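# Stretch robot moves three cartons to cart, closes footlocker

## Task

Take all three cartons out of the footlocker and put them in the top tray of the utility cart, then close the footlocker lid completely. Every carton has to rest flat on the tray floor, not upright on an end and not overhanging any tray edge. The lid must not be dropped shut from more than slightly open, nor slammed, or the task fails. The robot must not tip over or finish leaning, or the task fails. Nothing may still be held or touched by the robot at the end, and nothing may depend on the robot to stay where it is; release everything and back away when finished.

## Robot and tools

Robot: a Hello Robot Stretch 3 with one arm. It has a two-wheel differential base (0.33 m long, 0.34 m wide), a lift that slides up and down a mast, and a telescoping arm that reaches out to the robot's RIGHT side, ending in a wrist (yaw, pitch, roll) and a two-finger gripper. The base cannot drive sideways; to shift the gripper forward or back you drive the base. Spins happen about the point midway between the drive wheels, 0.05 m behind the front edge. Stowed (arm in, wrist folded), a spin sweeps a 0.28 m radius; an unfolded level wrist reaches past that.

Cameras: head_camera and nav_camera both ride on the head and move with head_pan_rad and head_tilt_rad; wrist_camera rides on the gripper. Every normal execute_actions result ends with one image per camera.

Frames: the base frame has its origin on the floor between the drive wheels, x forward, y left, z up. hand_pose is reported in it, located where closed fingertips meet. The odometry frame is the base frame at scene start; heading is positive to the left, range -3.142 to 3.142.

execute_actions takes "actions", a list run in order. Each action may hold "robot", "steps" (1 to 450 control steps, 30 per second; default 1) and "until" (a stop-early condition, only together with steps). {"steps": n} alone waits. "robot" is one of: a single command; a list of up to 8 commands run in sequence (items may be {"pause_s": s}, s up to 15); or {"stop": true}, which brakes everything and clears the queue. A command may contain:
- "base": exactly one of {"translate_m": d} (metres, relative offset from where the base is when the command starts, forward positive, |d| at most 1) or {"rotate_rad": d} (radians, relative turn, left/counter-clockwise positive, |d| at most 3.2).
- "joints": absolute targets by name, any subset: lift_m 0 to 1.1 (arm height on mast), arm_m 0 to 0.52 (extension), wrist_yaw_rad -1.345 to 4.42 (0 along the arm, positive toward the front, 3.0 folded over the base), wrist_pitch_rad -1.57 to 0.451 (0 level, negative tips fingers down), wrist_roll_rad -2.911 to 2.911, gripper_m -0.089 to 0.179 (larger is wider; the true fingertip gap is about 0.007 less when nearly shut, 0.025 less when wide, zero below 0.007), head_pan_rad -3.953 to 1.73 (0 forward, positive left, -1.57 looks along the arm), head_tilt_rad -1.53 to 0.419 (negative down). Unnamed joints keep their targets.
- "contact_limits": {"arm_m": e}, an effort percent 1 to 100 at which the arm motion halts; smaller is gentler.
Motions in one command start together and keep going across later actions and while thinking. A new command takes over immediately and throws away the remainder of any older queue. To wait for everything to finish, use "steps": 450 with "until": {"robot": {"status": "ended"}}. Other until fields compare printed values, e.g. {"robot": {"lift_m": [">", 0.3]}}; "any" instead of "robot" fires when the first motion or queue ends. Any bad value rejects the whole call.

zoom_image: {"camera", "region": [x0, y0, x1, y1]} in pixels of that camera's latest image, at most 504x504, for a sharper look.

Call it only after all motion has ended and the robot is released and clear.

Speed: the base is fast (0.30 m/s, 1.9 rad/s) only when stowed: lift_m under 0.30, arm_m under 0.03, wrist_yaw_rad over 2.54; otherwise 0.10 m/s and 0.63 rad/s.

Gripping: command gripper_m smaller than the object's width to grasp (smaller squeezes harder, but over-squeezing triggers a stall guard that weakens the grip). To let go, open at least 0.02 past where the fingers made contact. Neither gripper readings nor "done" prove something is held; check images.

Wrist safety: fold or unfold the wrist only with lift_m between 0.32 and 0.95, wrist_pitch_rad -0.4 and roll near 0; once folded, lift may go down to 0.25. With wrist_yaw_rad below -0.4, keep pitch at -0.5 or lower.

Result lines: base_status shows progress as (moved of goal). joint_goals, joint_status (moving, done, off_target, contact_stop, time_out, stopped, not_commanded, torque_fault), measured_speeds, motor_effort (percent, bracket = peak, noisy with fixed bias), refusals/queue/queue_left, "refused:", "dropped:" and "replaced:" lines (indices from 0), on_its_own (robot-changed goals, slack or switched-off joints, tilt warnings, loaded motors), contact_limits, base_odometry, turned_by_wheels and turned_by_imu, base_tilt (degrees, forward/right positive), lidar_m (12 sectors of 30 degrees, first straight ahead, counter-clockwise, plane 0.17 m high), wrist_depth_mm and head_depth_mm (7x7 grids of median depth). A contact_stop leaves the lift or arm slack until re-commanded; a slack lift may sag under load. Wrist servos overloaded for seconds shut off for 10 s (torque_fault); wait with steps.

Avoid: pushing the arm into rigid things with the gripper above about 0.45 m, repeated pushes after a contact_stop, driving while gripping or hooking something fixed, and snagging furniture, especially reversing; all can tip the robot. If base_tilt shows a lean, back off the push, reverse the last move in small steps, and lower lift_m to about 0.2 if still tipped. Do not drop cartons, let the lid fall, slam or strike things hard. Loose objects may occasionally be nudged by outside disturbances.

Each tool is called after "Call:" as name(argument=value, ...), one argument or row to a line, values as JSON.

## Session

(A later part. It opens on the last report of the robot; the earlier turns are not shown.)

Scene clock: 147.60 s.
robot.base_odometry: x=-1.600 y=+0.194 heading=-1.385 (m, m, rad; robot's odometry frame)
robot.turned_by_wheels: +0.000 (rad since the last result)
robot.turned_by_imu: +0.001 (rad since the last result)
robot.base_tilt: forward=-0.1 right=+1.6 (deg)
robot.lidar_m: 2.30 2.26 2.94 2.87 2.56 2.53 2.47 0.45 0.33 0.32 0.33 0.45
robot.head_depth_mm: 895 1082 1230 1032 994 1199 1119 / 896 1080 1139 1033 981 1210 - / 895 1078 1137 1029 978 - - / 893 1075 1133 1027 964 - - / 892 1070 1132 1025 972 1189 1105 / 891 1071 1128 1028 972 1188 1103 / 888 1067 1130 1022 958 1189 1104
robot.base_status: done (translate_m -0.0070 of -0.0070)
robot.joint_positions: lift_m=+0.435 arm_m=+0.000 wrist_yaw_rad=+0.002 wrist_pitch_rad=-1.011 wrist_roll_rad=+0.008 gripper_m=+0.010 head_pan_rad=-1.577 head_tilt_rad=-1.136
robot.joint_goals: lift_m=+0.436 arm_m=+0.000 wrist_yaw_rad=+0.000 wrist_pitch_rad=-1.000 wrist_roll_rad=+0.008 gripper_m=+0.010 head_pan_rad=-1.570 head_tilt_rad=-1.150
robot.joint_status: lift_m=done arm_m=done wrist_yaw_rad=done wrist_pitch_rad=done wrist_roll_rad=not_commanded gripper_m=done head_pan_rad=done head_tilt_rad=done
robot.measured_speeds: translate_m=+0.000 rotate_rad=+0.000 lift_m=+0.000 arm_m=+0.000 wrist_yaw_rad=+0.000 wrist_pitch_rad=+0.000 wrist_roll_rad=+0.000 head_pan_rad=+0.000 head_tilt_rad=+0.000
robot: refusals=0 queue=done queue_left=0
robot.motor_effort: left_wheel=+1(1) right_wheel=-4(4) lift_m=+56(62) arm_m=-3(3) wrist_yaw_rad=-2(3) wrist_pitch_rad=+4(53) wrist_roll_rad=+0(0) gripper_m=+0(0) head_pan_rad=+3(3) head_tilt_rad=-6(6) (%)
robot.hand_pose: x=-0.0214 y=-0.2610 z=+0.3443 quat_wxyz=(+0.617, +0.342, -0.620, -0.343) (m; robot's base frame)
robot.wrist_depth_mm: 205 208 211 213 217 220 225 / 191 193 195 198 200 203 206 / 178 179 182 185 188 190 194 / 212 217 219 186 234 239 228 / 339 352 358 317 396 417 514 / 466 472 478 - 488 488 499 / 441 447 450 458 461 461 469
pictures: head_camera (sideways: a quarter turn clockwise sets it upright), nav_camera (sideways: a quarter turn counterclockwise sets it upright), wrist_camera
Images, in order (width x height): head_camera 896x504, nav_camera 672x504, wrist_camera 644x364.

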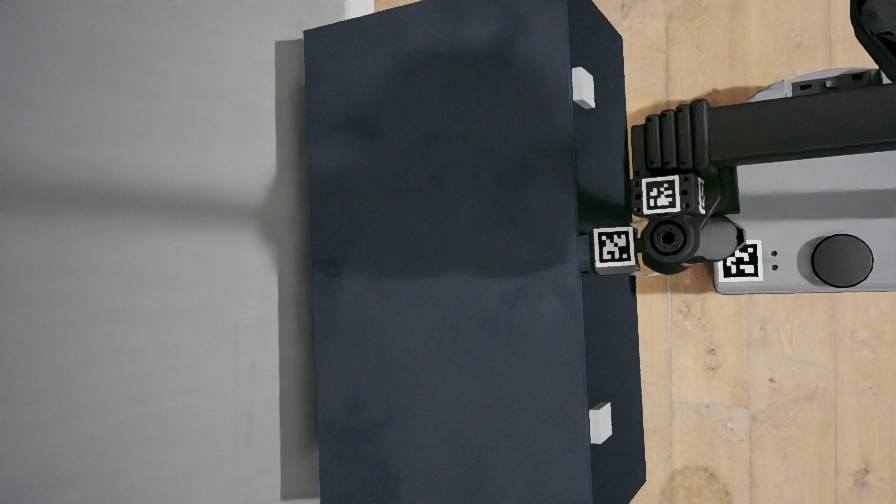

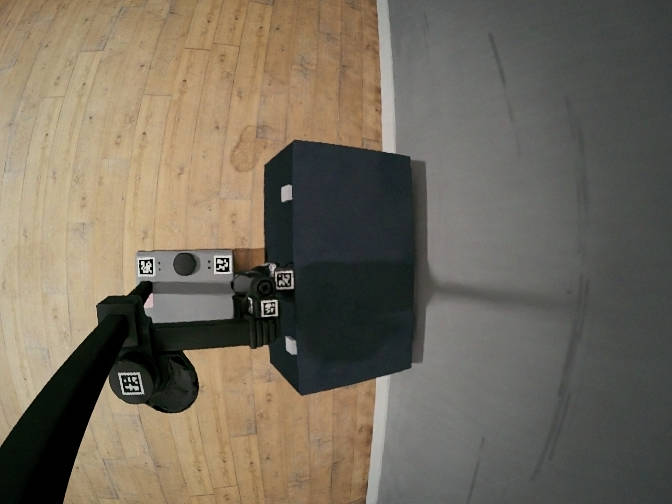

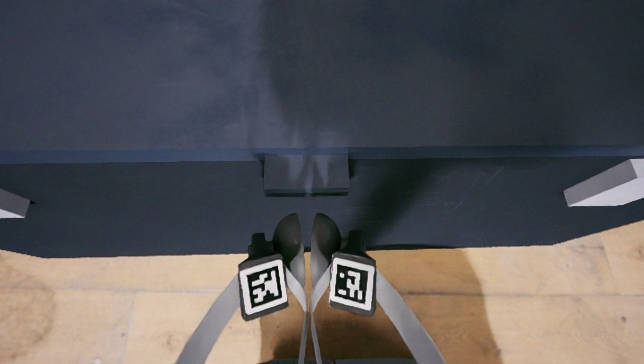

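Call:
execute_actions(
  actions=[
    {"robot":[{"joints":{"lift_m":0.396}},{"joints":{"arm_m":0.046}}],"steps":150,"until":{"robot":{"status":"ended"}}},
  ],
)

Scene clock: 172.80 s.
robot.base_odometry: x=-1.600 y=+0.194 heading=-1.385 (m, m, rad; robot's odometry frame)
robot.turned_by_wheels: +0.000 (rad since the last result)
robot.turned_by_imu: +0.001 (rad since the last result)
robot.base_tilt: forward=+0.0 right=+1.6 (deg)
robot.lidar_m: 2.29 2.26 2.93 2.87 2.55 2.54 2.47 0.45 0.33 0.32 0.33 0.45
robot.head_depth_mm: 893 1082 1226 1033 996 1196 1122 / 896 1077 1135 1030 980 1210 - / 895 1079 1136 1031 964 - - / 892 1079 1133 1029 965 1209 - / 892 1073 1130 1024 974 1190 1106 / 890 1072 1132 1021 969 1188 1102 / 889 1070 1129 1022 959 1189 1096
robot.base_status: done (translate_m -0.0070 of -0.0070)
robot.joint_positions: lift_m=+0.397 arm_m=+0.045 wrist_yaw_rad=+0.002 wrist_pitch_rad=-1.042 wrist_roll_rad=+0.008 gripper_m=+0.010 head_pan_rad=-1.577 head_tilt_rad=-1.136
robot.joint_goals: lift_m=+0.396 arm_m=+0.046 wrist_yaw_rad=+0.000 wrist_pitch_rad=-1.000 wrist_roll_rad=+0.008 gripper_m=+0.010 head_pan_rad=-1.570 head_tilt_rad=-1.150
robot.joint_status: lift_m=done arm_m=done wrist_yaw_rad=done wrist_pitch_rad=done wrist_roll_rad=not_commanded gripper_m=done head_pan_rad=done head_tilt_rad=done
robot.measured_speeds: translate_m=+0.000 rotate_rad=+0.000 lift_m=+0.000 arm_m=+0.000 wrist_yaw_rad=+0.000 wrist_pitch_rad=+0.000 wrist_roll_rad=+0.000 head_pan_rad=+0.000 head_tilt_rad=+0.000
robot: refusals=0 queue=done queue_left=0
robot.motor_effort: left_wheel=+1(1) right_wheel=-4(4) lift_m=+24(56) arm_m=+6(6) wrist_yaw_rad=-2(3) wrist_pitch_rad=+17(17) wrist_roll_rad=+0(0) gripper_m=+0(0) head_pan_rad=+3(3) head_tilt_rad=-6(6) (%)
robot.hand_pose: x=-0.0214 y=-0.2989 z=+0.3019 quat_wxyz=(+0.611, +0.351, -0.615, -0.353) (m; robot's base frame)
robot.wrist_depth_mm: 147 149 151 153 155 158 160 / 137 138 140 143 145 147 149 / 129 130 132 134 135 137 139 / 125 126 127 129 130 132 135 / 199 204 186 130 234 246 260 / 421 430 431 - 448 446 455 / 405 409 414 419 421 428 431
pictures: head_camera (sideways: a quarter turn clockwise sets it upright), nav_camera (sideways: a quarter turn counterclockwise sets it upright), wrist_camera
Images, in order (width x height): head_camera 896x504, nav_camera 672x504, wrist_camera 644x364.

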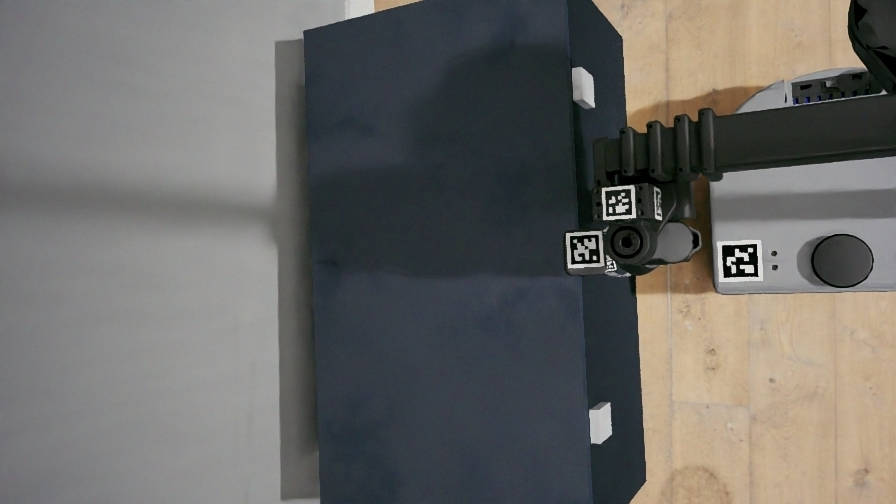

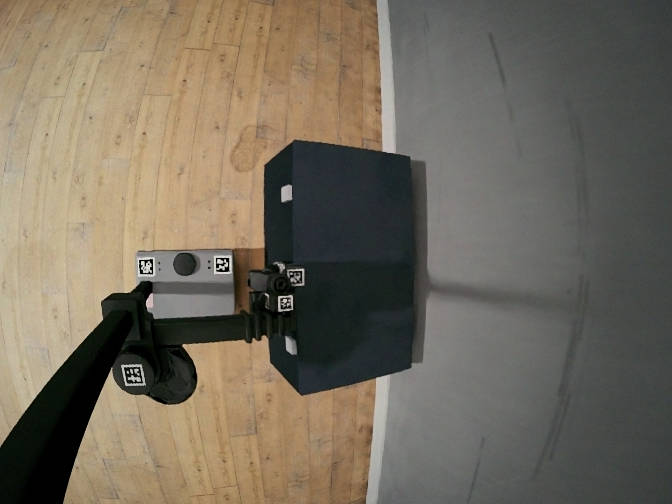

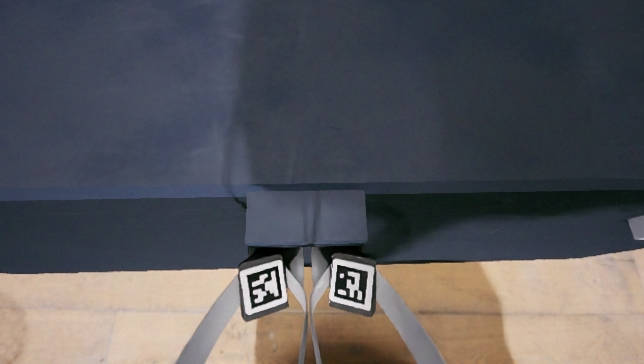

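Call:
execute_actions(
  actions=[
    {"robot":[{"joints":{"lift_m":0.412,"arm_m":0.05}}],"steps":150,"until":{"robot":{"status":"ended"}}},
  ],
)

Scene clock: 178.07 s.
robot.base_odometry: x=-1.600 y=+0.194 heading=-1.385 (m, m, rad; robot's odometry frame)
robot.turned_by_wheels: +0.000 (rad since the last result)
robot.turned_by_imu: +0.001 (rad since the last result)
robot.base_tilt: forward=+0.0 right=+1.6 (deg)
robot.lidar_m: 2.29 2.27 2.94 2.87 2.56 2.54 2.47 0.45 0.33 0.32 0.33 0.45
robot.head_depth_mm: 893 1084 1226 1034 996 1196 1120 / 894 1080 1141 1030 978 1213 - / 897 1075 1135 1028 964 - - / 892 1076 1134 1030 961 1205 - / 889 1069 1129 1024 972 1191 1102 / 891 1072 1129 1026 971 1189 1102 / 889 1070 1132 1022 957 1185 1099
robot.base_status: done (translate_m -0.0070 of -0.0070)
robot.joint_positions: lift_m=+0.411 arm_m=+0.050 wrist_yaw_rad=+0.002 wrist_pitch_rad=-1.078 wrist_roll_rad=+0.008 gripper_m=+0.010 head_pan_rad=-1.577 head_tilt_rad=-1.136
robot.joint_goals: lift_m=+0.412 arm_m=+0.050 wrist_yaw_rad=+0.000 wrist_pitch_rad=-1.000 wrist_roll_rad=+0.008 gripper_m=+0.010 head_pan_rad=-1.570 head_tilt_rad=-1.150
robot.joint_status: lift_m=done arm_m=done wrist_yaw_rad=done wrist_pitch_rad=done wrist_roll_rad=not_commanded gripper_m=done head_pan_rad=done head_tilt_rad=done
robot.measured_speeds: translate_m=+0.000 rotate_rad=+0.000 lift_m=+0.000 arm_m=+0.000 wrist_yaw_rad=+0.000 wrist_pitch_rad=+0.000 wrist_roll_rad=+0.000 head_pan_rad=+0.000 head_tilt_rad=+0.000
robot: refusals=0 queue=done queue_left=0
robot.motor_effort: left_wheel=+1(1) right_wheel=-4(4) lift_m=+68(61) arm_m=+4(4) wrist_yaw_rad=-3(2) wrist_pitch_rad=+32(32) wrist_roll_rad=+0(0) gripper_m=-1(1) head_pan_rad=+3(3) head_tilt_rad=-6(7) (%)
robot.hand_pose: x=-0.0214 y=-0.2946 z=+0.3127 quat_wxyz=(+0.605, +0.362, -0.609, -0.364) (m; robot's base frame)
robot.wrist_depth_mm: 154 155 158 160 163 166 169 / 146 147 149 151 154 156 158 / 137 139 141 142 144 147 149 / 134 135 136 138 140 143 146 / 234 240 215 139 283 305 326 / 434 442 448 - 458 461 469 / 419 421 425 428 433 442 444
pictures: head_camera (sideways: a quarter turn clockwise sets it upright), nav_camera (sideways: a quarter turn counterclockwise sets it upright), wrist_camera
Images, in order (width x height): head_camera 896x504, nav_camera 672x504, wrist_camera 644x364.

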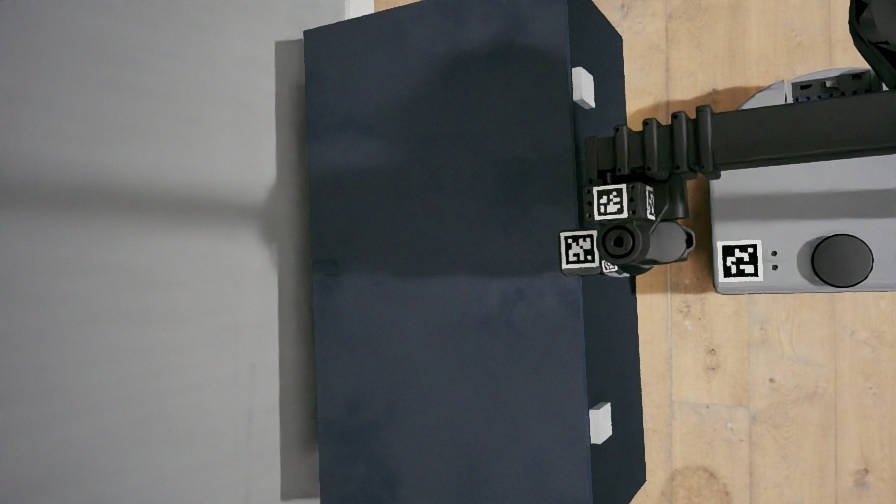

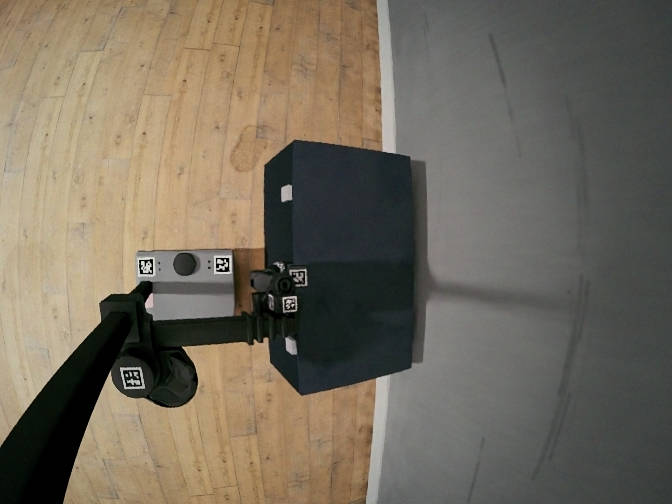

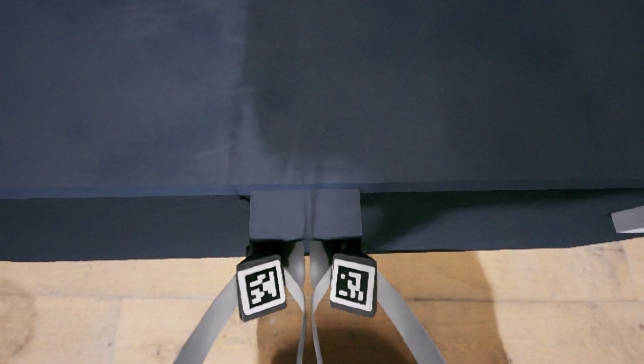

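Call:
execute_actions(
  actions=[
    {"robot":[{"joints":{"arm_m":0.0,"lift_m":0.40}},{"joints":{"lift_m":0.372}},{"joints":{"wrist_pitch_rad":-0.85}},{"joints":{"arm_m":0.008}}],"steps":200,"until":{"robot":{"status":"ended"}}},
  ],
)

Scene clock: 200.53 s.
robot.base_odometry: x=-1.600 y=+0.194 heading=-1.385 (m, m, rad; robot's odometry frame)
robot.turned_by_wheels: +0.000 (rad since the last result)
robot.turned_by_imu: +0.001 (rad since the last result)
robot.base_tilt: forward=+0.0 right=+1.6 (deg)
robot.lidar_m: 2.30 2.27 2.93 2.87 2.55 2.54 2.47 0.45 0.33 0.32 0.33 0.45
robot.head_depth_mm: 896 1080 1228 1033 997 1199 1123 / 893 1078 1138 1030 976 1211 - / 894 1076 1139 1027 975 - - / 892 1078 1136 1027 961 - - / 892 1073 1134 1027 971 1189 1104 / 889 1069 1131 1022 971 1187 1103 / 886 1069 1129 1023 960 1188 1100
robot.base_status: done (translate_m -0.0070 of -0.0070)
robot.joint_positions: lift_m=+0.373 arm_m=+0.007 wrist_yaw_rad=+0.001 wrist_pitch_rad=-0.875 wrist_roll_rad=+0.008 gripper_m=+0.010 head_pan_rad=-1.577 head_tilt_rad=-1.136
robot.joint_goals: lift_m=+0.372 arm_m=+0.008 wrist_yaw_rad=+0.000 wrist_pitch_rad=-0.850 wrist_roll_rad=+0.008 gripper_m=+0.010 head_pan_rad=-1.570 head_tilt_rad=-1.150
robot.joint_status: lift_m=done arm_m=done wrist_yaw_rad=done wrist_pitch_rad=done wrist_roll_rad=not_commanded gripper_m=done head_pan_rad=done head_tilt_rad=done
robot.measured_speeds: translate_m=+0.000 rotate_rad=+0.000 lift_m=+0.000 arm_m=+0.000 wrist_yaw_rad=+0.000 wrist_pitch_rad=+0.000 wrist_roll_rad=+0.000 head_pan_rad=+0.000 head_tilt_rad=+0.000
robot: refusals=0 queue=done queue_left=0
robot.motor_effort: left_wheel=+1(1) right_wheel=-4(4) lift_m=+24(70) arm_m=+4(5) wrist_yaw_rad=-2(3) wrist_pitch_rad=+10(31) wrist_roll_rad=+0(0) gripper_m=-1(0) head_pan_rad=+3(3) head_tilt_rad=-5(5) (%)
robot.hand_pose: x=-0.0214 y=-0.2982 z=+0.2991 quat_wxyz=(+0.638, +0.299, -0.642, -0.301) (m; robot's base frame)
robot.wrist_depth_mm: 167 168 171 173 176 179 182 / 149 150 152 153 156 157 160 / 133 135 136 137 140 141 143 / 135 136 133 133 146 149 152 / 184 188 191 129 205 212 219 / 291 303 295 - 346 370 393 / 397 407 408 409 412 415 415
pictures: head_camera (sideways: a quarter turn clockwise sets it upright), nav_camera (sideways: a quarter turn counterclockwise sets it upright), wrist_camera
Images, in order (width x height): head_camera 896x504, nav_camera 672x504, wrist_camera 644x364.

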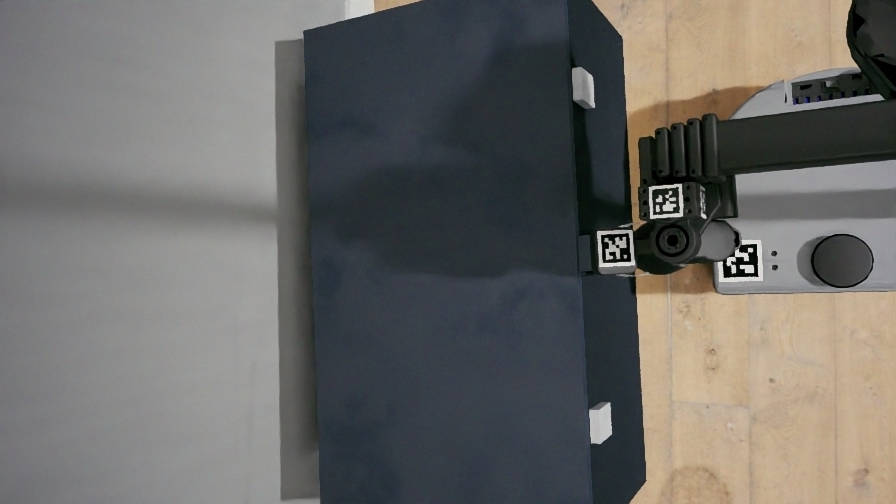

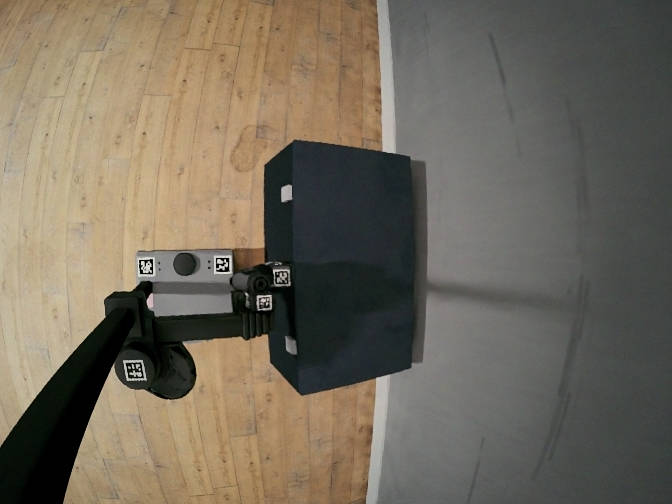

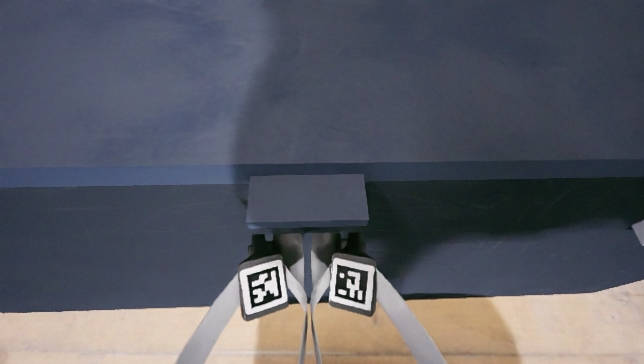

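Call:
execute_actions(
  actions=[
    {"robot":[{"joints":{"arm_m":0.012,"lift_m":0.392}}],"steps":200,"until":{"robot":{"status":"ended"}}},
  ],
)

Scene clock: 206.30 s.
robot.base_odometry: x=-1.600 y=+0.194 heading=-1.385 (m, m, rad; robot's odometry frame)
robot.turned_by_wheels: +0.000 (rad since the last result)
robot.turned_by_imu: +0.001 (rad since the last result)
robot.base_tilt: forward=+0.0 right=+1.7 (deg)
robot.lidar_m: 2.29 2.26 2.94 2.88 2.55 2.54 2.47 0.45 0.33 0.32 0.33 0.45
robot.head_depth_mm: 896 1081 1227 1033 991 1201 1124 / 895 1079 1139 1032 978 1212 - / 894 1077 1137 1028 974 - - / 892 1078 1135 1029 964 - - / 892 1074 1129 1026 976 1187 1106 / 890 1071 1131 1023 971 1186 1105 / 889 1070 1128 1021 957 1185 1099
robot.base_status: done (translate_m -0.0070 of -0.0070)
robot.joint_positions: lift_m=+0.391 arm_m=+0.012 wrist_yaw_rad=+0.001 wrist_pitch_rad=-0.905 wrist_roll_rad=+0.008 gripper_m=+0.010 head_pan_rad=-1.577 head_tilt_rad=-1.136
robot.joint_goals: lift_m=+0.392 arm_m=+0.012 wrist_yaw_rad=+0.000 wrist_pitch_rad=-0.850 wrist_roll_rad=+0.008 gripper_m=+0.010 head_pan_rad=-1.570 head_tilt_rad=-1.150
robot.joint_status: lift_m=done arm_m=done wrist_yaw_rad=done wrist_pitch_rad=done wrist_roll_rad=not_commanded gripper_m=done head_pan_rad=done head_tilt_rad=done
robot.measured_speeds: translate_m=+0.000 rotate_rad=+0.000 lift_m=+0.000 arm_m=+0.000 wrist_yaw_rad=+0.000 wrist_pitch_rad=+0.000 wrist_roll_rad=+0.000 head_pan_rad=+0.000 head_tilt_rad=+0.000
robot: refusals=0 queue=done queue_left=0
robot.motor_effort: left_wheel=+2(2) right_wheel=-4(4) lift_m=+71(74) arm_m=+1(3) wrist_yaw_rad=-2(2) wrist_pitch_rad=+22(23) wrist_roll_rad=+0(0) gripper_m=-1(1) head_pan_rad=+3(3) head_tilt_rad=-6(7) (%)
robot.hand_pose: x=-0.0214 y=-0.2962 z=+0.3133 quat_wxyz=(+0.634, +0.308, -0.638, -0.310) (m; robot's base frame)
robot.wrist_depth_mm: 181 184 186 189 192 194 198 / 163 164 167 169 172 174 176 / 148 150 152 153 155 157 160 / 140 142 143 145 148 151 156 / 193 195 187 142 216 223 213 / 324 334 308 - 391 428 450 / 413 417 416 422 429 430 430
pictures: head_camera (sideways: a quarter turn clockwise sets it upright), nav_camera (sideways: a quarter turn counterclockwise sets it upright), wrist_camera
Images, in order (width x height): head_camera 896x504, nav_camera 672x504, wrist_camera 644x364.

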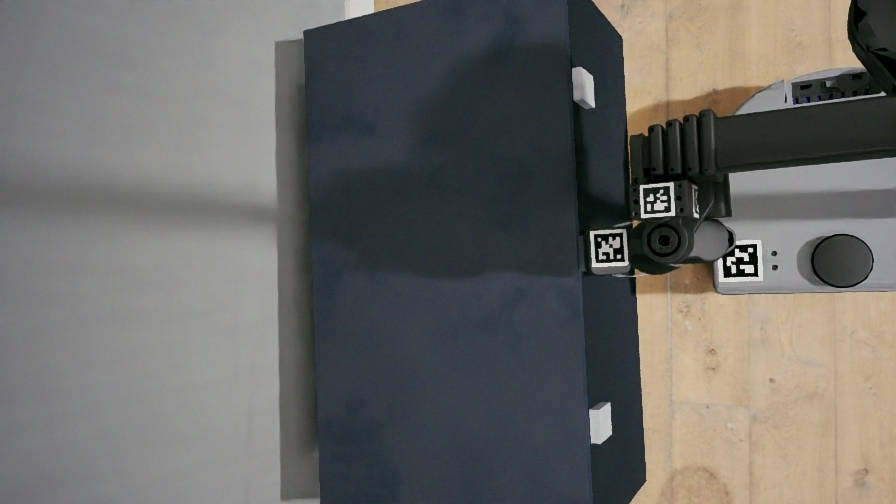

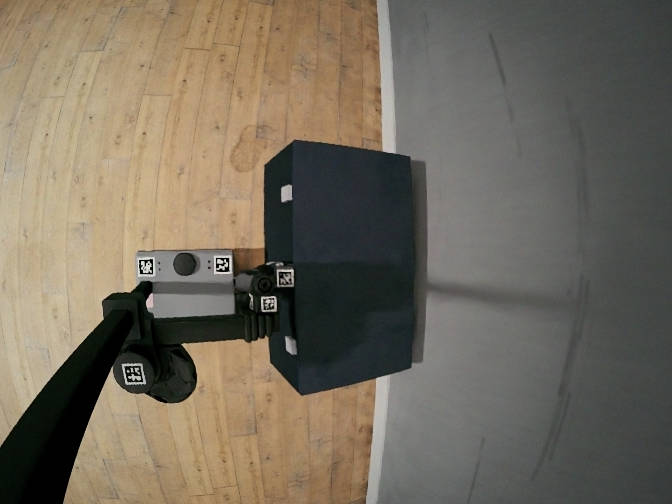

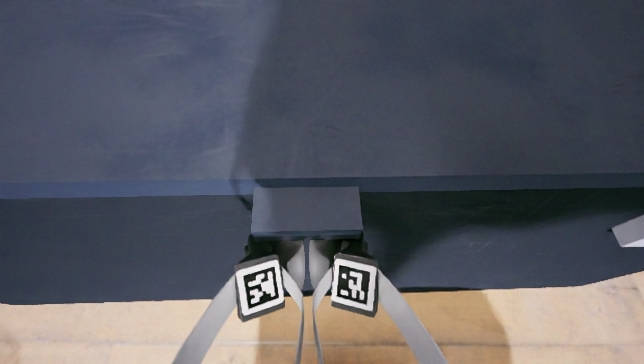

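Call:
execute_actions(
  actions=[
    {"robot":[{"joints":{"arm_m":0.02,"lift_m":0.408}}],"steps":200,"until":{"robot":{"status":"ended"}}},
  ],
)

Scene clock: 210.47 s.
robot.base_odometry: x=-1.600 y=+0.194 heading=-1.385 (m, m, rad; robot's odometry frame)
robot.turned_by_wheels: +0.000 (rad since the last result)
robot.turned_by_imu: +0.001 (rad since the last result)
robot.base_tilt: forward=+0.0 right=+1.6 (deg)
robot.lidar_m: 2.29 2.27 2.94 2.87 2.56 2.54 2.47 0.45 0.33 0.32 0.33 0.45
robot.head_depth_mm: 896 1080 1225 1032 992 1199 1123 / 896 1081 1134 1028 977 1214 - / 895 1078 1130 1030 971 - - / 891 1075 1134 1026 964 - - / 889 1071 1132 1028 975 1188 1100 / 888 1070 1129 1025 971 1194 1101 / 889 1071 1128 1020 962 1186 1101
robot.base_status: done (translate_m -0.0070 of -0.0070)
robot.joint_positions: lift_m=+0.399 arm_m=+0.020 wrist_yaw_rad=+0.001 wrist_pitch_rad=-0.951 wrist_roll_rad=+0.008 gripper_m=+0.010 head_pan_rad=-1.577 head_tilt_rad=-1.136
robot.joint_goals: lift_m=+0.400 arm_m=+0.020 wrist_yaw_rad=+0.000 wrist_pitch_rad=-0.850 wrist_roll_rad=+0.008 gripper_m=+0.010 head_pan_rad=-1.570 head_tilt_rad=-1.150
robot.joint_status: lift_m=contact_stop arm_m=done wrist_yaw_rad=done wrist_pitch_rad=done wrist_roll_rad=not_commanded gripper_m=done head_pan_rad=done head_tilt_rad=done
robot.measured_speeds: translate_m=+0.000 rotate_rad=+0.000 lift_m=-0.004 arm_m=+0.000 wrist_yaw_rad=+0.000 wrist_pitch_rad=+0.000 wrist_roll_rad=+0.000 head_pan_rad=+0.000 head_tilt_rad=+0.000
robot: refusals=0 queue=dropped queue_left=0
robot.on_its_own: lift_m is slack since a contact_stop, until your next command for it (your +0.408 is given up); wrist_pitch_rad is at rest, and its effort (+41) is outside its rest range (-20 to +32)
robot.motor_effort: left_wheel=+2(1) right_wheel=-5(5) lift_m=+45(89) arm_m=+1(1) wrist_yaw_rad=-2(2) wrist_pitch_rad=+41(45) wrist_roll_rad=+0(0) gripper_m=-3(2) head_pan_rad=+3(3) head_tilt_rad=-6(4) (%)
robot.hand_pose: x=-0.0214 y=-0.2940 z=+0.3155 quat_wxyz=(+0.627, +0.323, -0.631, -0.325) (m; robot's base frame)
robot.wrist_depth_mm: 175 177 180 183 186 188 191 / 160 161 164 166 168 171 173 / 147 149 151 152 155 157 159 / 141 142 144 147 151 155 159 / 206 211 198 145 235 242 251 / 398 421 368 - 445 453 466 / 418 417 421 427 427 433 439
pictures: head_camera (sideways: a quarter turn clockwise sets it upright), nav_camera (sideways: a quarter turn counterclockwise sets it upright), wrist_camera
Images, in order (width x height): head_camera 896x504, nav_camera 672x504, wrist_camera 644x364.

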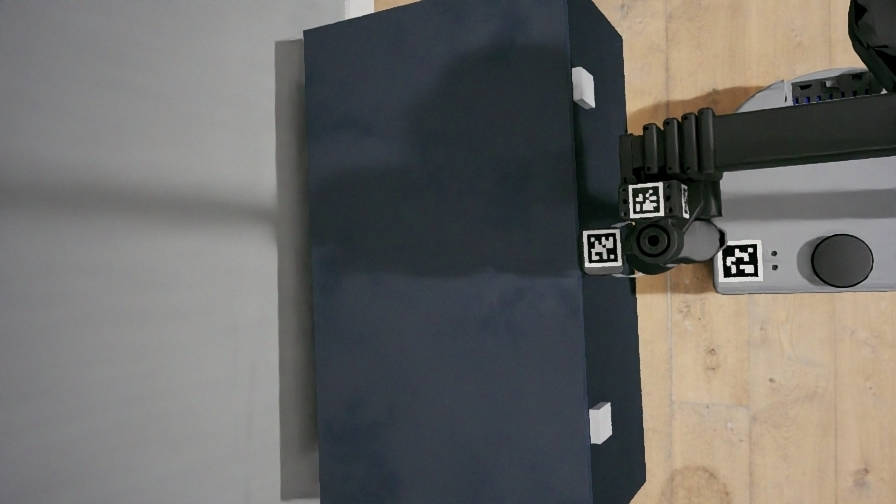

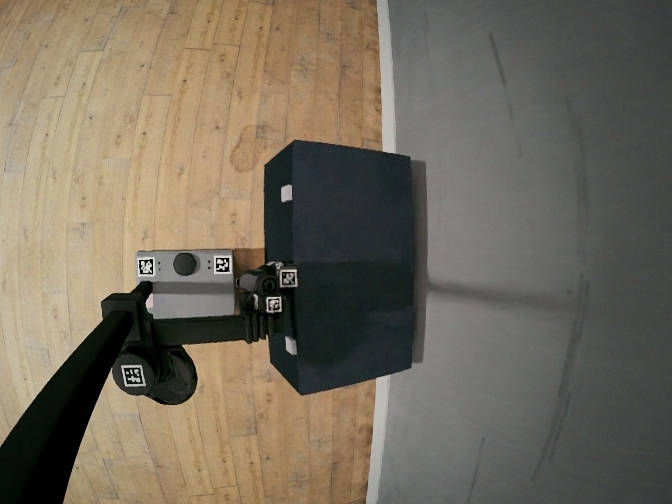

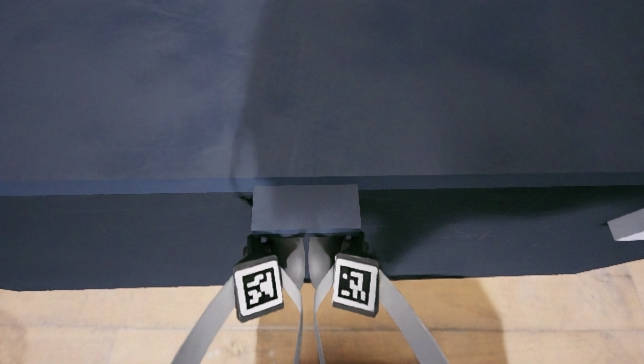

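Call:
execute_actions(
  actions=[
    {"robot":[{"joints":{"arm_m":0.0,"lift_m":0.385,"wrist_pitch_rad":-1.0}},{"joints":{"lift_m":0.30,"wrist_pitch_rad":-0.92}}],"steps":200,"until":{"robot":{"status":"ended"}}},
  ],
)

Call:
zoom_image(
  camera="wrist_camera",
  region=[180,0,460,220],
)

Scene clock: 223.07 s.
robot.base_odometry: x=-1.600 y=+0.194 heading=-1.385 (m, m, rad; robot's odometry frame)
robot.turned_by_wheels: +0.000 (rad since the last result)
robot.turned_by_imu: +0.001 (rad since the last result)
robot.base_tilt: forward=-0.1 right=+1.6 (deg)
robot.lidar_m: 2.29 2.27 2.94 2.87 2.55 2.54 2.46 0.45 0.33 0.32 0.33 0.45
robot.head_depth_mm: 895 1083 1225 1032 995 1199 1121 / 897 1076 1138 1029 977 1211 - / 895 1077 1133 1030 975 - - / 891 1078 1135 1030 964 - - / 889 1074 1129 1025 973 1190 1102 / 889 1074 1130 1026 970 1188 1103 / 887 1068 1128 1024 959 1182 1099
robot.base_status: done (translate_m -0.0070 of -0.0070)
robot.joint_positions: lift_m=+0.301 arm_m=+0.000 wrist_yaw_rad=+0.001 wrist_pitch_rad=-0.932 wrist_roll_rad=+0.008 gripper_m=+0.010 head_pan_rad=-1.577 head_tilt_rad=-1.136
robot.joint_goals: lift_m=+0.300 arm_m=+0.000 wrist_yaw_rad=+0.000 wrist_pitch_rad=-0.920 wrist_roll_rad=+0.008 gripper_m=+0.010 head_pan_rad=-1.570 head_tilt_rad=-1.150
robot.joint_status: lift_m=done arm_m=done wrist_yaw_rad=done wrist_pitch_rad=done wrist_roll_rad=not_commanded gripper_m=done head_pan_rad=done head_tilt_rad=done
robot.measured_speeds: translate_m=+0.000 rotate_rad=+0.000 lift_m=+0.000 arm_m=+0.000 wrist_yaw_rad=+0.000 wrist_pitch_rad=+0.000 wrist_roll_rad=+0.000 head_pan_rad=+0.000 head_tilt_rad=+0.000
robot: refusals=0 queue=done queue_left=0
robot.motor_effort: left_wheel=+1(1) right_wheel=-4(5) lift_m=+25(45) arm_m=-3(5) wrist_yaw_rad=-1(1) wrist_pitch_rad=+5(42) wrist_roll_rad=+0(0) gripper_m=+0(2) head_pan_rad=+3(3) head_tilt_rad=-6(6) (%)
robot.hand_pose: x=-0.0214 y=-0.2787 z=+0.2192 quat_wxyz=(+0.630, +0.317, -0.634, -0.319) (m; robot's base frame)
robot.wrist_depth_mm: 89 89 67 67 73 93 95 / 106 106 108 109 111 113 114 / 130 132 134 136 139 142 144 / 170 172 177 181 186 190 194 / 244 250 257 235 278 287 300 / 349 353 356 - 371 373 373 / 329 335 339 339 346 346 351
pictures: head_camera (sideways: a quarter turn clockwise sets it upright), nav_camera (sideways: a quarter turn counterclockwise sets it upright), wrist_camera
Images, in order (width x height): head_camera 896x504, nav_camera 672x504, wrist_camera 644x364.

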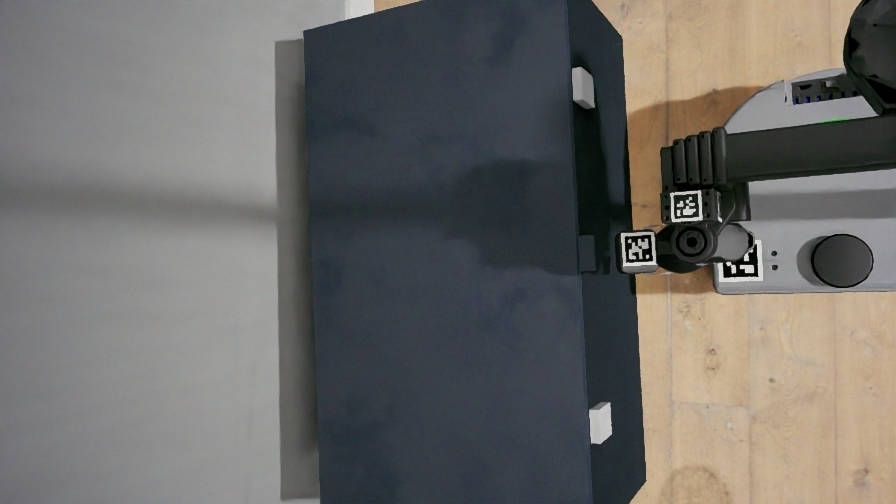

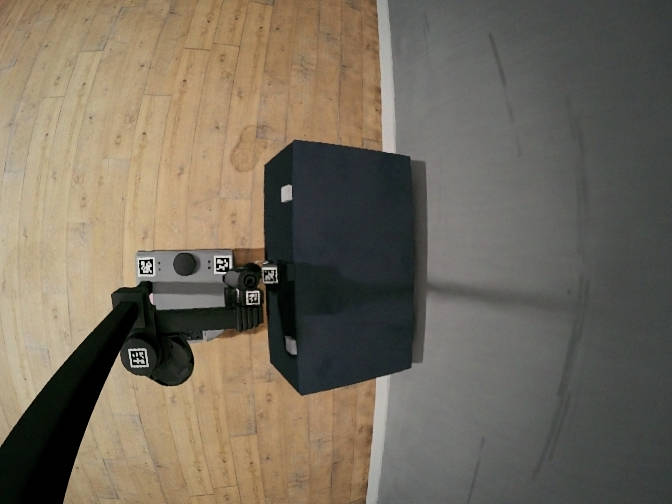

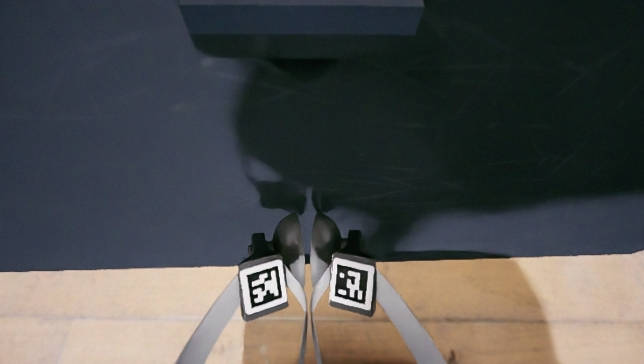

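Region (180, 0, 460, 220) of wrist_camera's 644x364 image, scaled by 1.800; it fills the top 396 rows of this view, and the rest is white.

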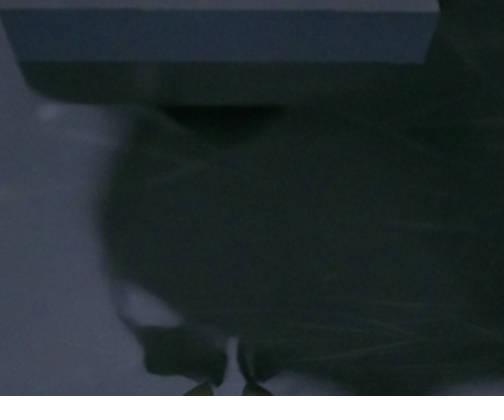

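Call:
execute_actions(
  actions=[
    {"robot":[{"joints":{"lift_m":0.375}},{"joints":{"wrist_pitch_rad":-0.85,"arm_m":0.006}},{"joints":{"arm_m":0.010,"lift_m":0.39}},{"joints":{"arm_m":0.013,"lift_m":0.405}}],"steps":250,"until":{"robot":{"status":"ended"}}},
  ],
)

Scene clock: 238.33 s.
robot.base_odometry: x=-1.600 y=+0.194 heading=-1.385 (m, m, rad; robot's odometry frame)
robot.turned_by_wheels: +0.000 (rad since the last result)
robot.turned_by_imu: +0.001 (rad since the last result)
robot.base_tilt: forward=+0.0 right=+1.6 (deg)
robot.lidar_m: 2.29 2.28 2.93 2.88 2.55 2.54 2.47 0.45 0.33 0.32 0.33 0.45
robot.head_depth_mm: 897 1075 1222 1033 995 1196 1119 / 896 1082 1136 1031 979 1210 - / 894 1079 1139 1028 971 - - / 891 1073 1135 1027 965 - - / 892 1073 1131 1024 974 1190 1104 / 889 1074 1129 1022 970 1192 1099 / 889 1070 1129 1021 957 1186 1104
robot.base_status: done (translate_m -0.0070 of -0.0070)
robot.joint_positions: lift_m=+0.404 arm_m=+0.013 wrist_yaw_rad=+0.001 wrist_pitch_rad=-0.962 wrist_roll_rad=+0.008 gripper_m=+0.010 head_pan_rad=-1.577 head_tilt_rad=-1.136
robot.joint_goals: lift_m=+0.405 arm_m=+0.013 wrist_yaw_rad=+0.000 wrist_pitch_rad=-0.850 wrist_roll_rad=+0.008 gripper_m=+0.010 head_pan_rad=-1.570 head_tilt_rad=-1.150
robot.joint_status: lift_m=done arm_m=done wrist_yaw_rad=done wrist_pitch_rad=done wrist_roll_rad=not_commanded gripper_m=done head_pan_rad=done head_tilt_rad=done
robot.measured_speeds: translate_m=+0.000 rotate_rad=+0.000 lift_m=+0.000 arm_m=+0.000 wrist_yaw_rad=+0.000 wrist_pitch_rad=+0.000 wrist_roll_rad=+0.000 head_pan_rad=+0.000 head_tilt_rad=+0.000
robot: refusals=0 queue=done queue_left=0
robot.on_its_own: wrist_pitch_rad is at rest, and its effort (+46) is outside its rest range (-20 to +32)
robot.motor_effort: left_wheel=+1(1) right_wheel=-4(4) lift_m=+67(85) arm_m=-1(2) wrist_yaw_rad=-2(2) wrist_pitch_rad=+46(47) wrist_roll_rad=+0(0) gripper_m=+0(2) head_pan_rad=+3(3) head_tilt_rad=-5(7) (%)
robot.hand_pose: x=-0.0214 y=-0.2848 z=+0.3188 quat_wxyz=(+0.625, +0.326, -0.629, -0.328) (m; robot's base frame)
robot.wrist_depth_mm: 178 180 184 186 189 191 195 / 163 165 167 169 172 175 177 / 150 152 153 156 158 159 162 / 159 162 155 153 174 178 182 / 239 245 251 228 274 285 297 / 431 440 438 - 455 461 469 / 419 421 429 427 432 440 440
pictures: head_camera (sideways: a quarter turn clockwise sets it upright), nav_camera (sideways: a quarter turn counterclockwise sets it upright), wrist_camera
Images, in order (width x height): head_camera 896x504, nav_camera 672x504, wrist_camera 644x364.

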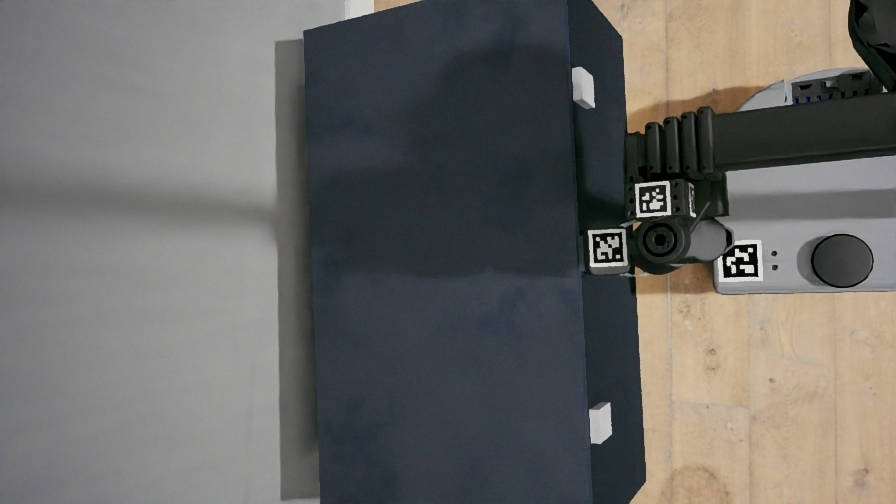

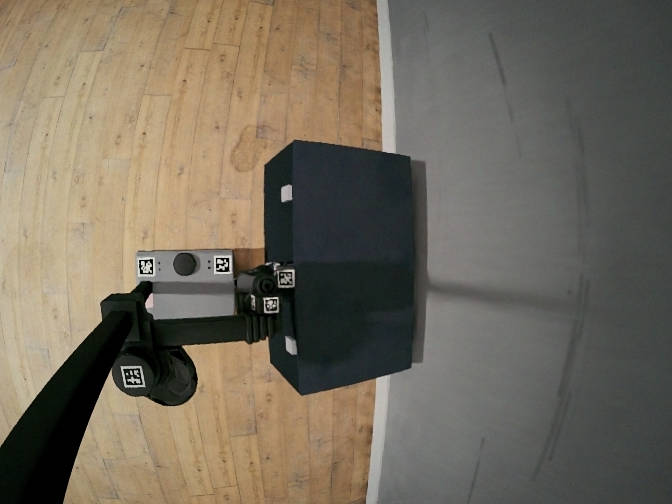

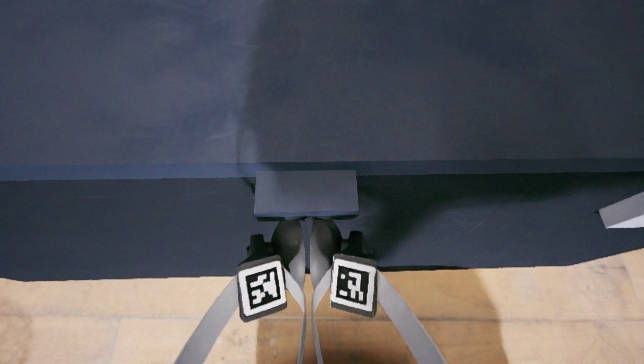

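Call:
execute_actions(
  actions=[
    {"robot":[{"joints":{"arm_m":0.0,"wrist_pitch_rad":-1.0}},{"joints":{"lift_m":0.41}},{"joints":{"arm_m":0.026}}],"steps":250,"until":{"robot":{"status":"ended"}}},
  ],
)

Call:
zoom_image(
  camera="wrist_camera",
  region=[220,150,400,290],
)

Scene clock: 249.90 s.
robot.base_odometry: x=-1.600 y=+0.194 heading=-1.385 (m, m, rad; robot's odometry frame)
robot.turned_by_wheels: +0.000 (rad since the last result)
robot.turned_by_imu: +0.001 (rad since the last result)
robot.base_tilt: forward=+0.0 right=+1.6 (deg)
robot.lidar_m: 2.29 2.26 2.94 2.87 2.56 2.53 2.47 0.45 0.33 0.32 0.33 0.45
robot.head_depth_mm: 899 1081 1224 1030 990 1197 1122 / 894 1082 1141 1030 978 1216 - / 892 1075 1138 1033 961 - - / 892 1076 1130 1026 964 - - / 891 1072 1128 1026 975 1189 1104 / 890 1072 1128 1023 971 1188 1102 / 889 1070 1130 1022 956 1191 1101
robot.base_status: done (translate_m -0.0070 of -0.0070)
robot.joint_positions: lift_m=+0.409 arm_m=+0.026 wrist_yaw_rad=+0.001 wrist_pitch_rad=-1.026 wrist_roll_rad=+0.008 gripper_m=+0.010 head_pan_rad=-1.577 head_tilt_rad=-1.136
robot.joint_goals: lift_m=+0.410 arm_m=+0.026 wrist_yaw_rad=+0.000 wrist_pitch_rad=-1.000 wrist_roll_rad=+0.008 gripper_m=+0.010 head_pan_rad=-1.570 head_tilt_rad=-1.150
robot.joint_status: lift_m=done arm_m=done wrist_yaw_rad=done wrist_pitch_rad=done wrist_roll_rad=not_commanded gripper_m=done head_pan_rad=done head_tilt_rad=done
robot.measured_speeds: translate_m=+0.000 rotate_rad=+0.000 lift_m=+0.000 arm_m=+0.000 wrist_yaw_rad=+0.000 wrist_pitch_rad=+0.000 wrist_roll_rad=+0.000 head_pan_rad=+0.000 head_tilt_rad=+0.000
robot: refusals=0 queue=done queue_left=0
robot.motor_effort: left_wheel=+1(2) right_wheel=-4(4) lift_m=+56(70) arm_m=+4(4) wrist_yaw_rad=-2(2) wrist_pitch_rad=+11(46) wrist_roll_rad=+0(0) gripper_m=+0(1) head_pan_rad=+3(3) head_tilt_rad=-6(6) (%)
robot.hand_pose: x=-0.0215 y=-0.2827 z=+0.3166 quat_wxyz=(+0.614, +0.346, -0.618, -0.348) (m; robot's base frame)
robot.wrist_depth_mm: 167 169 171 174 177 180 182 / 156 157 160 162 164 166 168 / 145 147 149 151 153 155 157 / 159 162 153 149 175 180 185 / 262 271 277 231 307 325 343 / 436 439 451 - 458 465 469 / 422 423 427 431 438 435 443
pictures: head_camera (sideways: a quarter turn clockwise sets it upright), nav_camera (sideways: a quarter turn counterclockwise sets it upright), wrist_camera
Images, in order (width x height): head_camera 896x504, nav_camera 672x504, wrist_camera 644x364.

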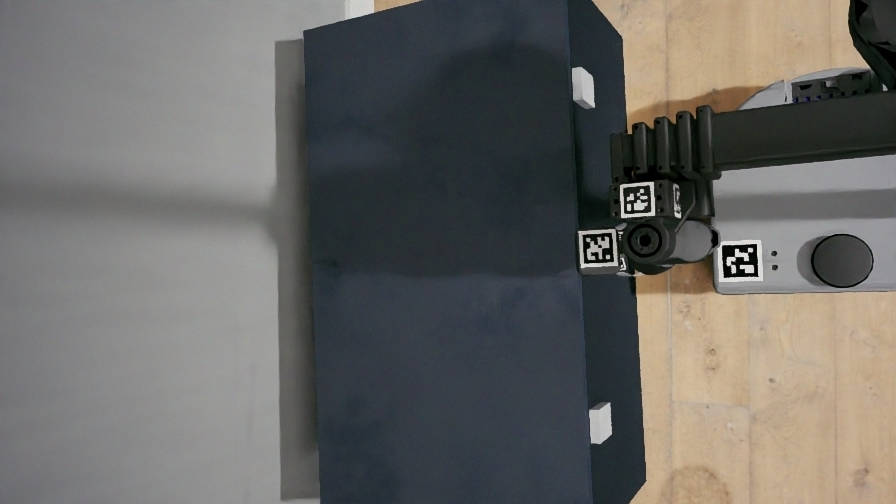

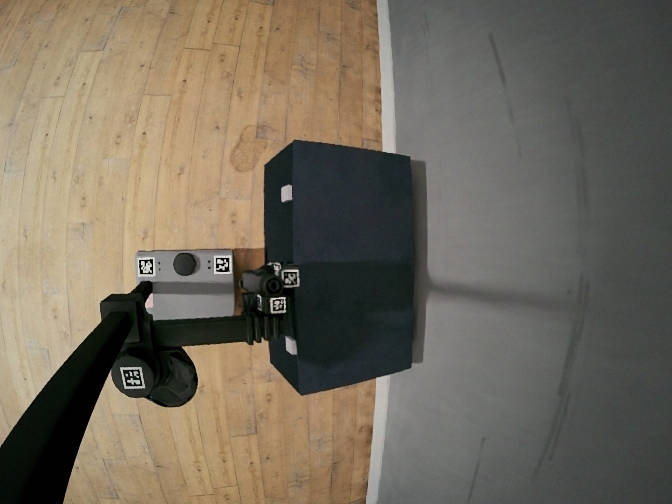

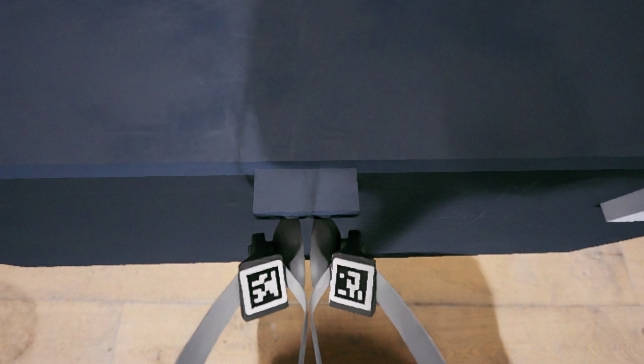

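Region (220, 150, 400, 290) of wrist_camera's 644x364 image, scaled by 2.800.

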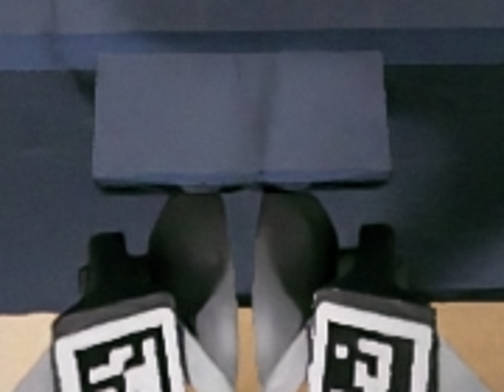

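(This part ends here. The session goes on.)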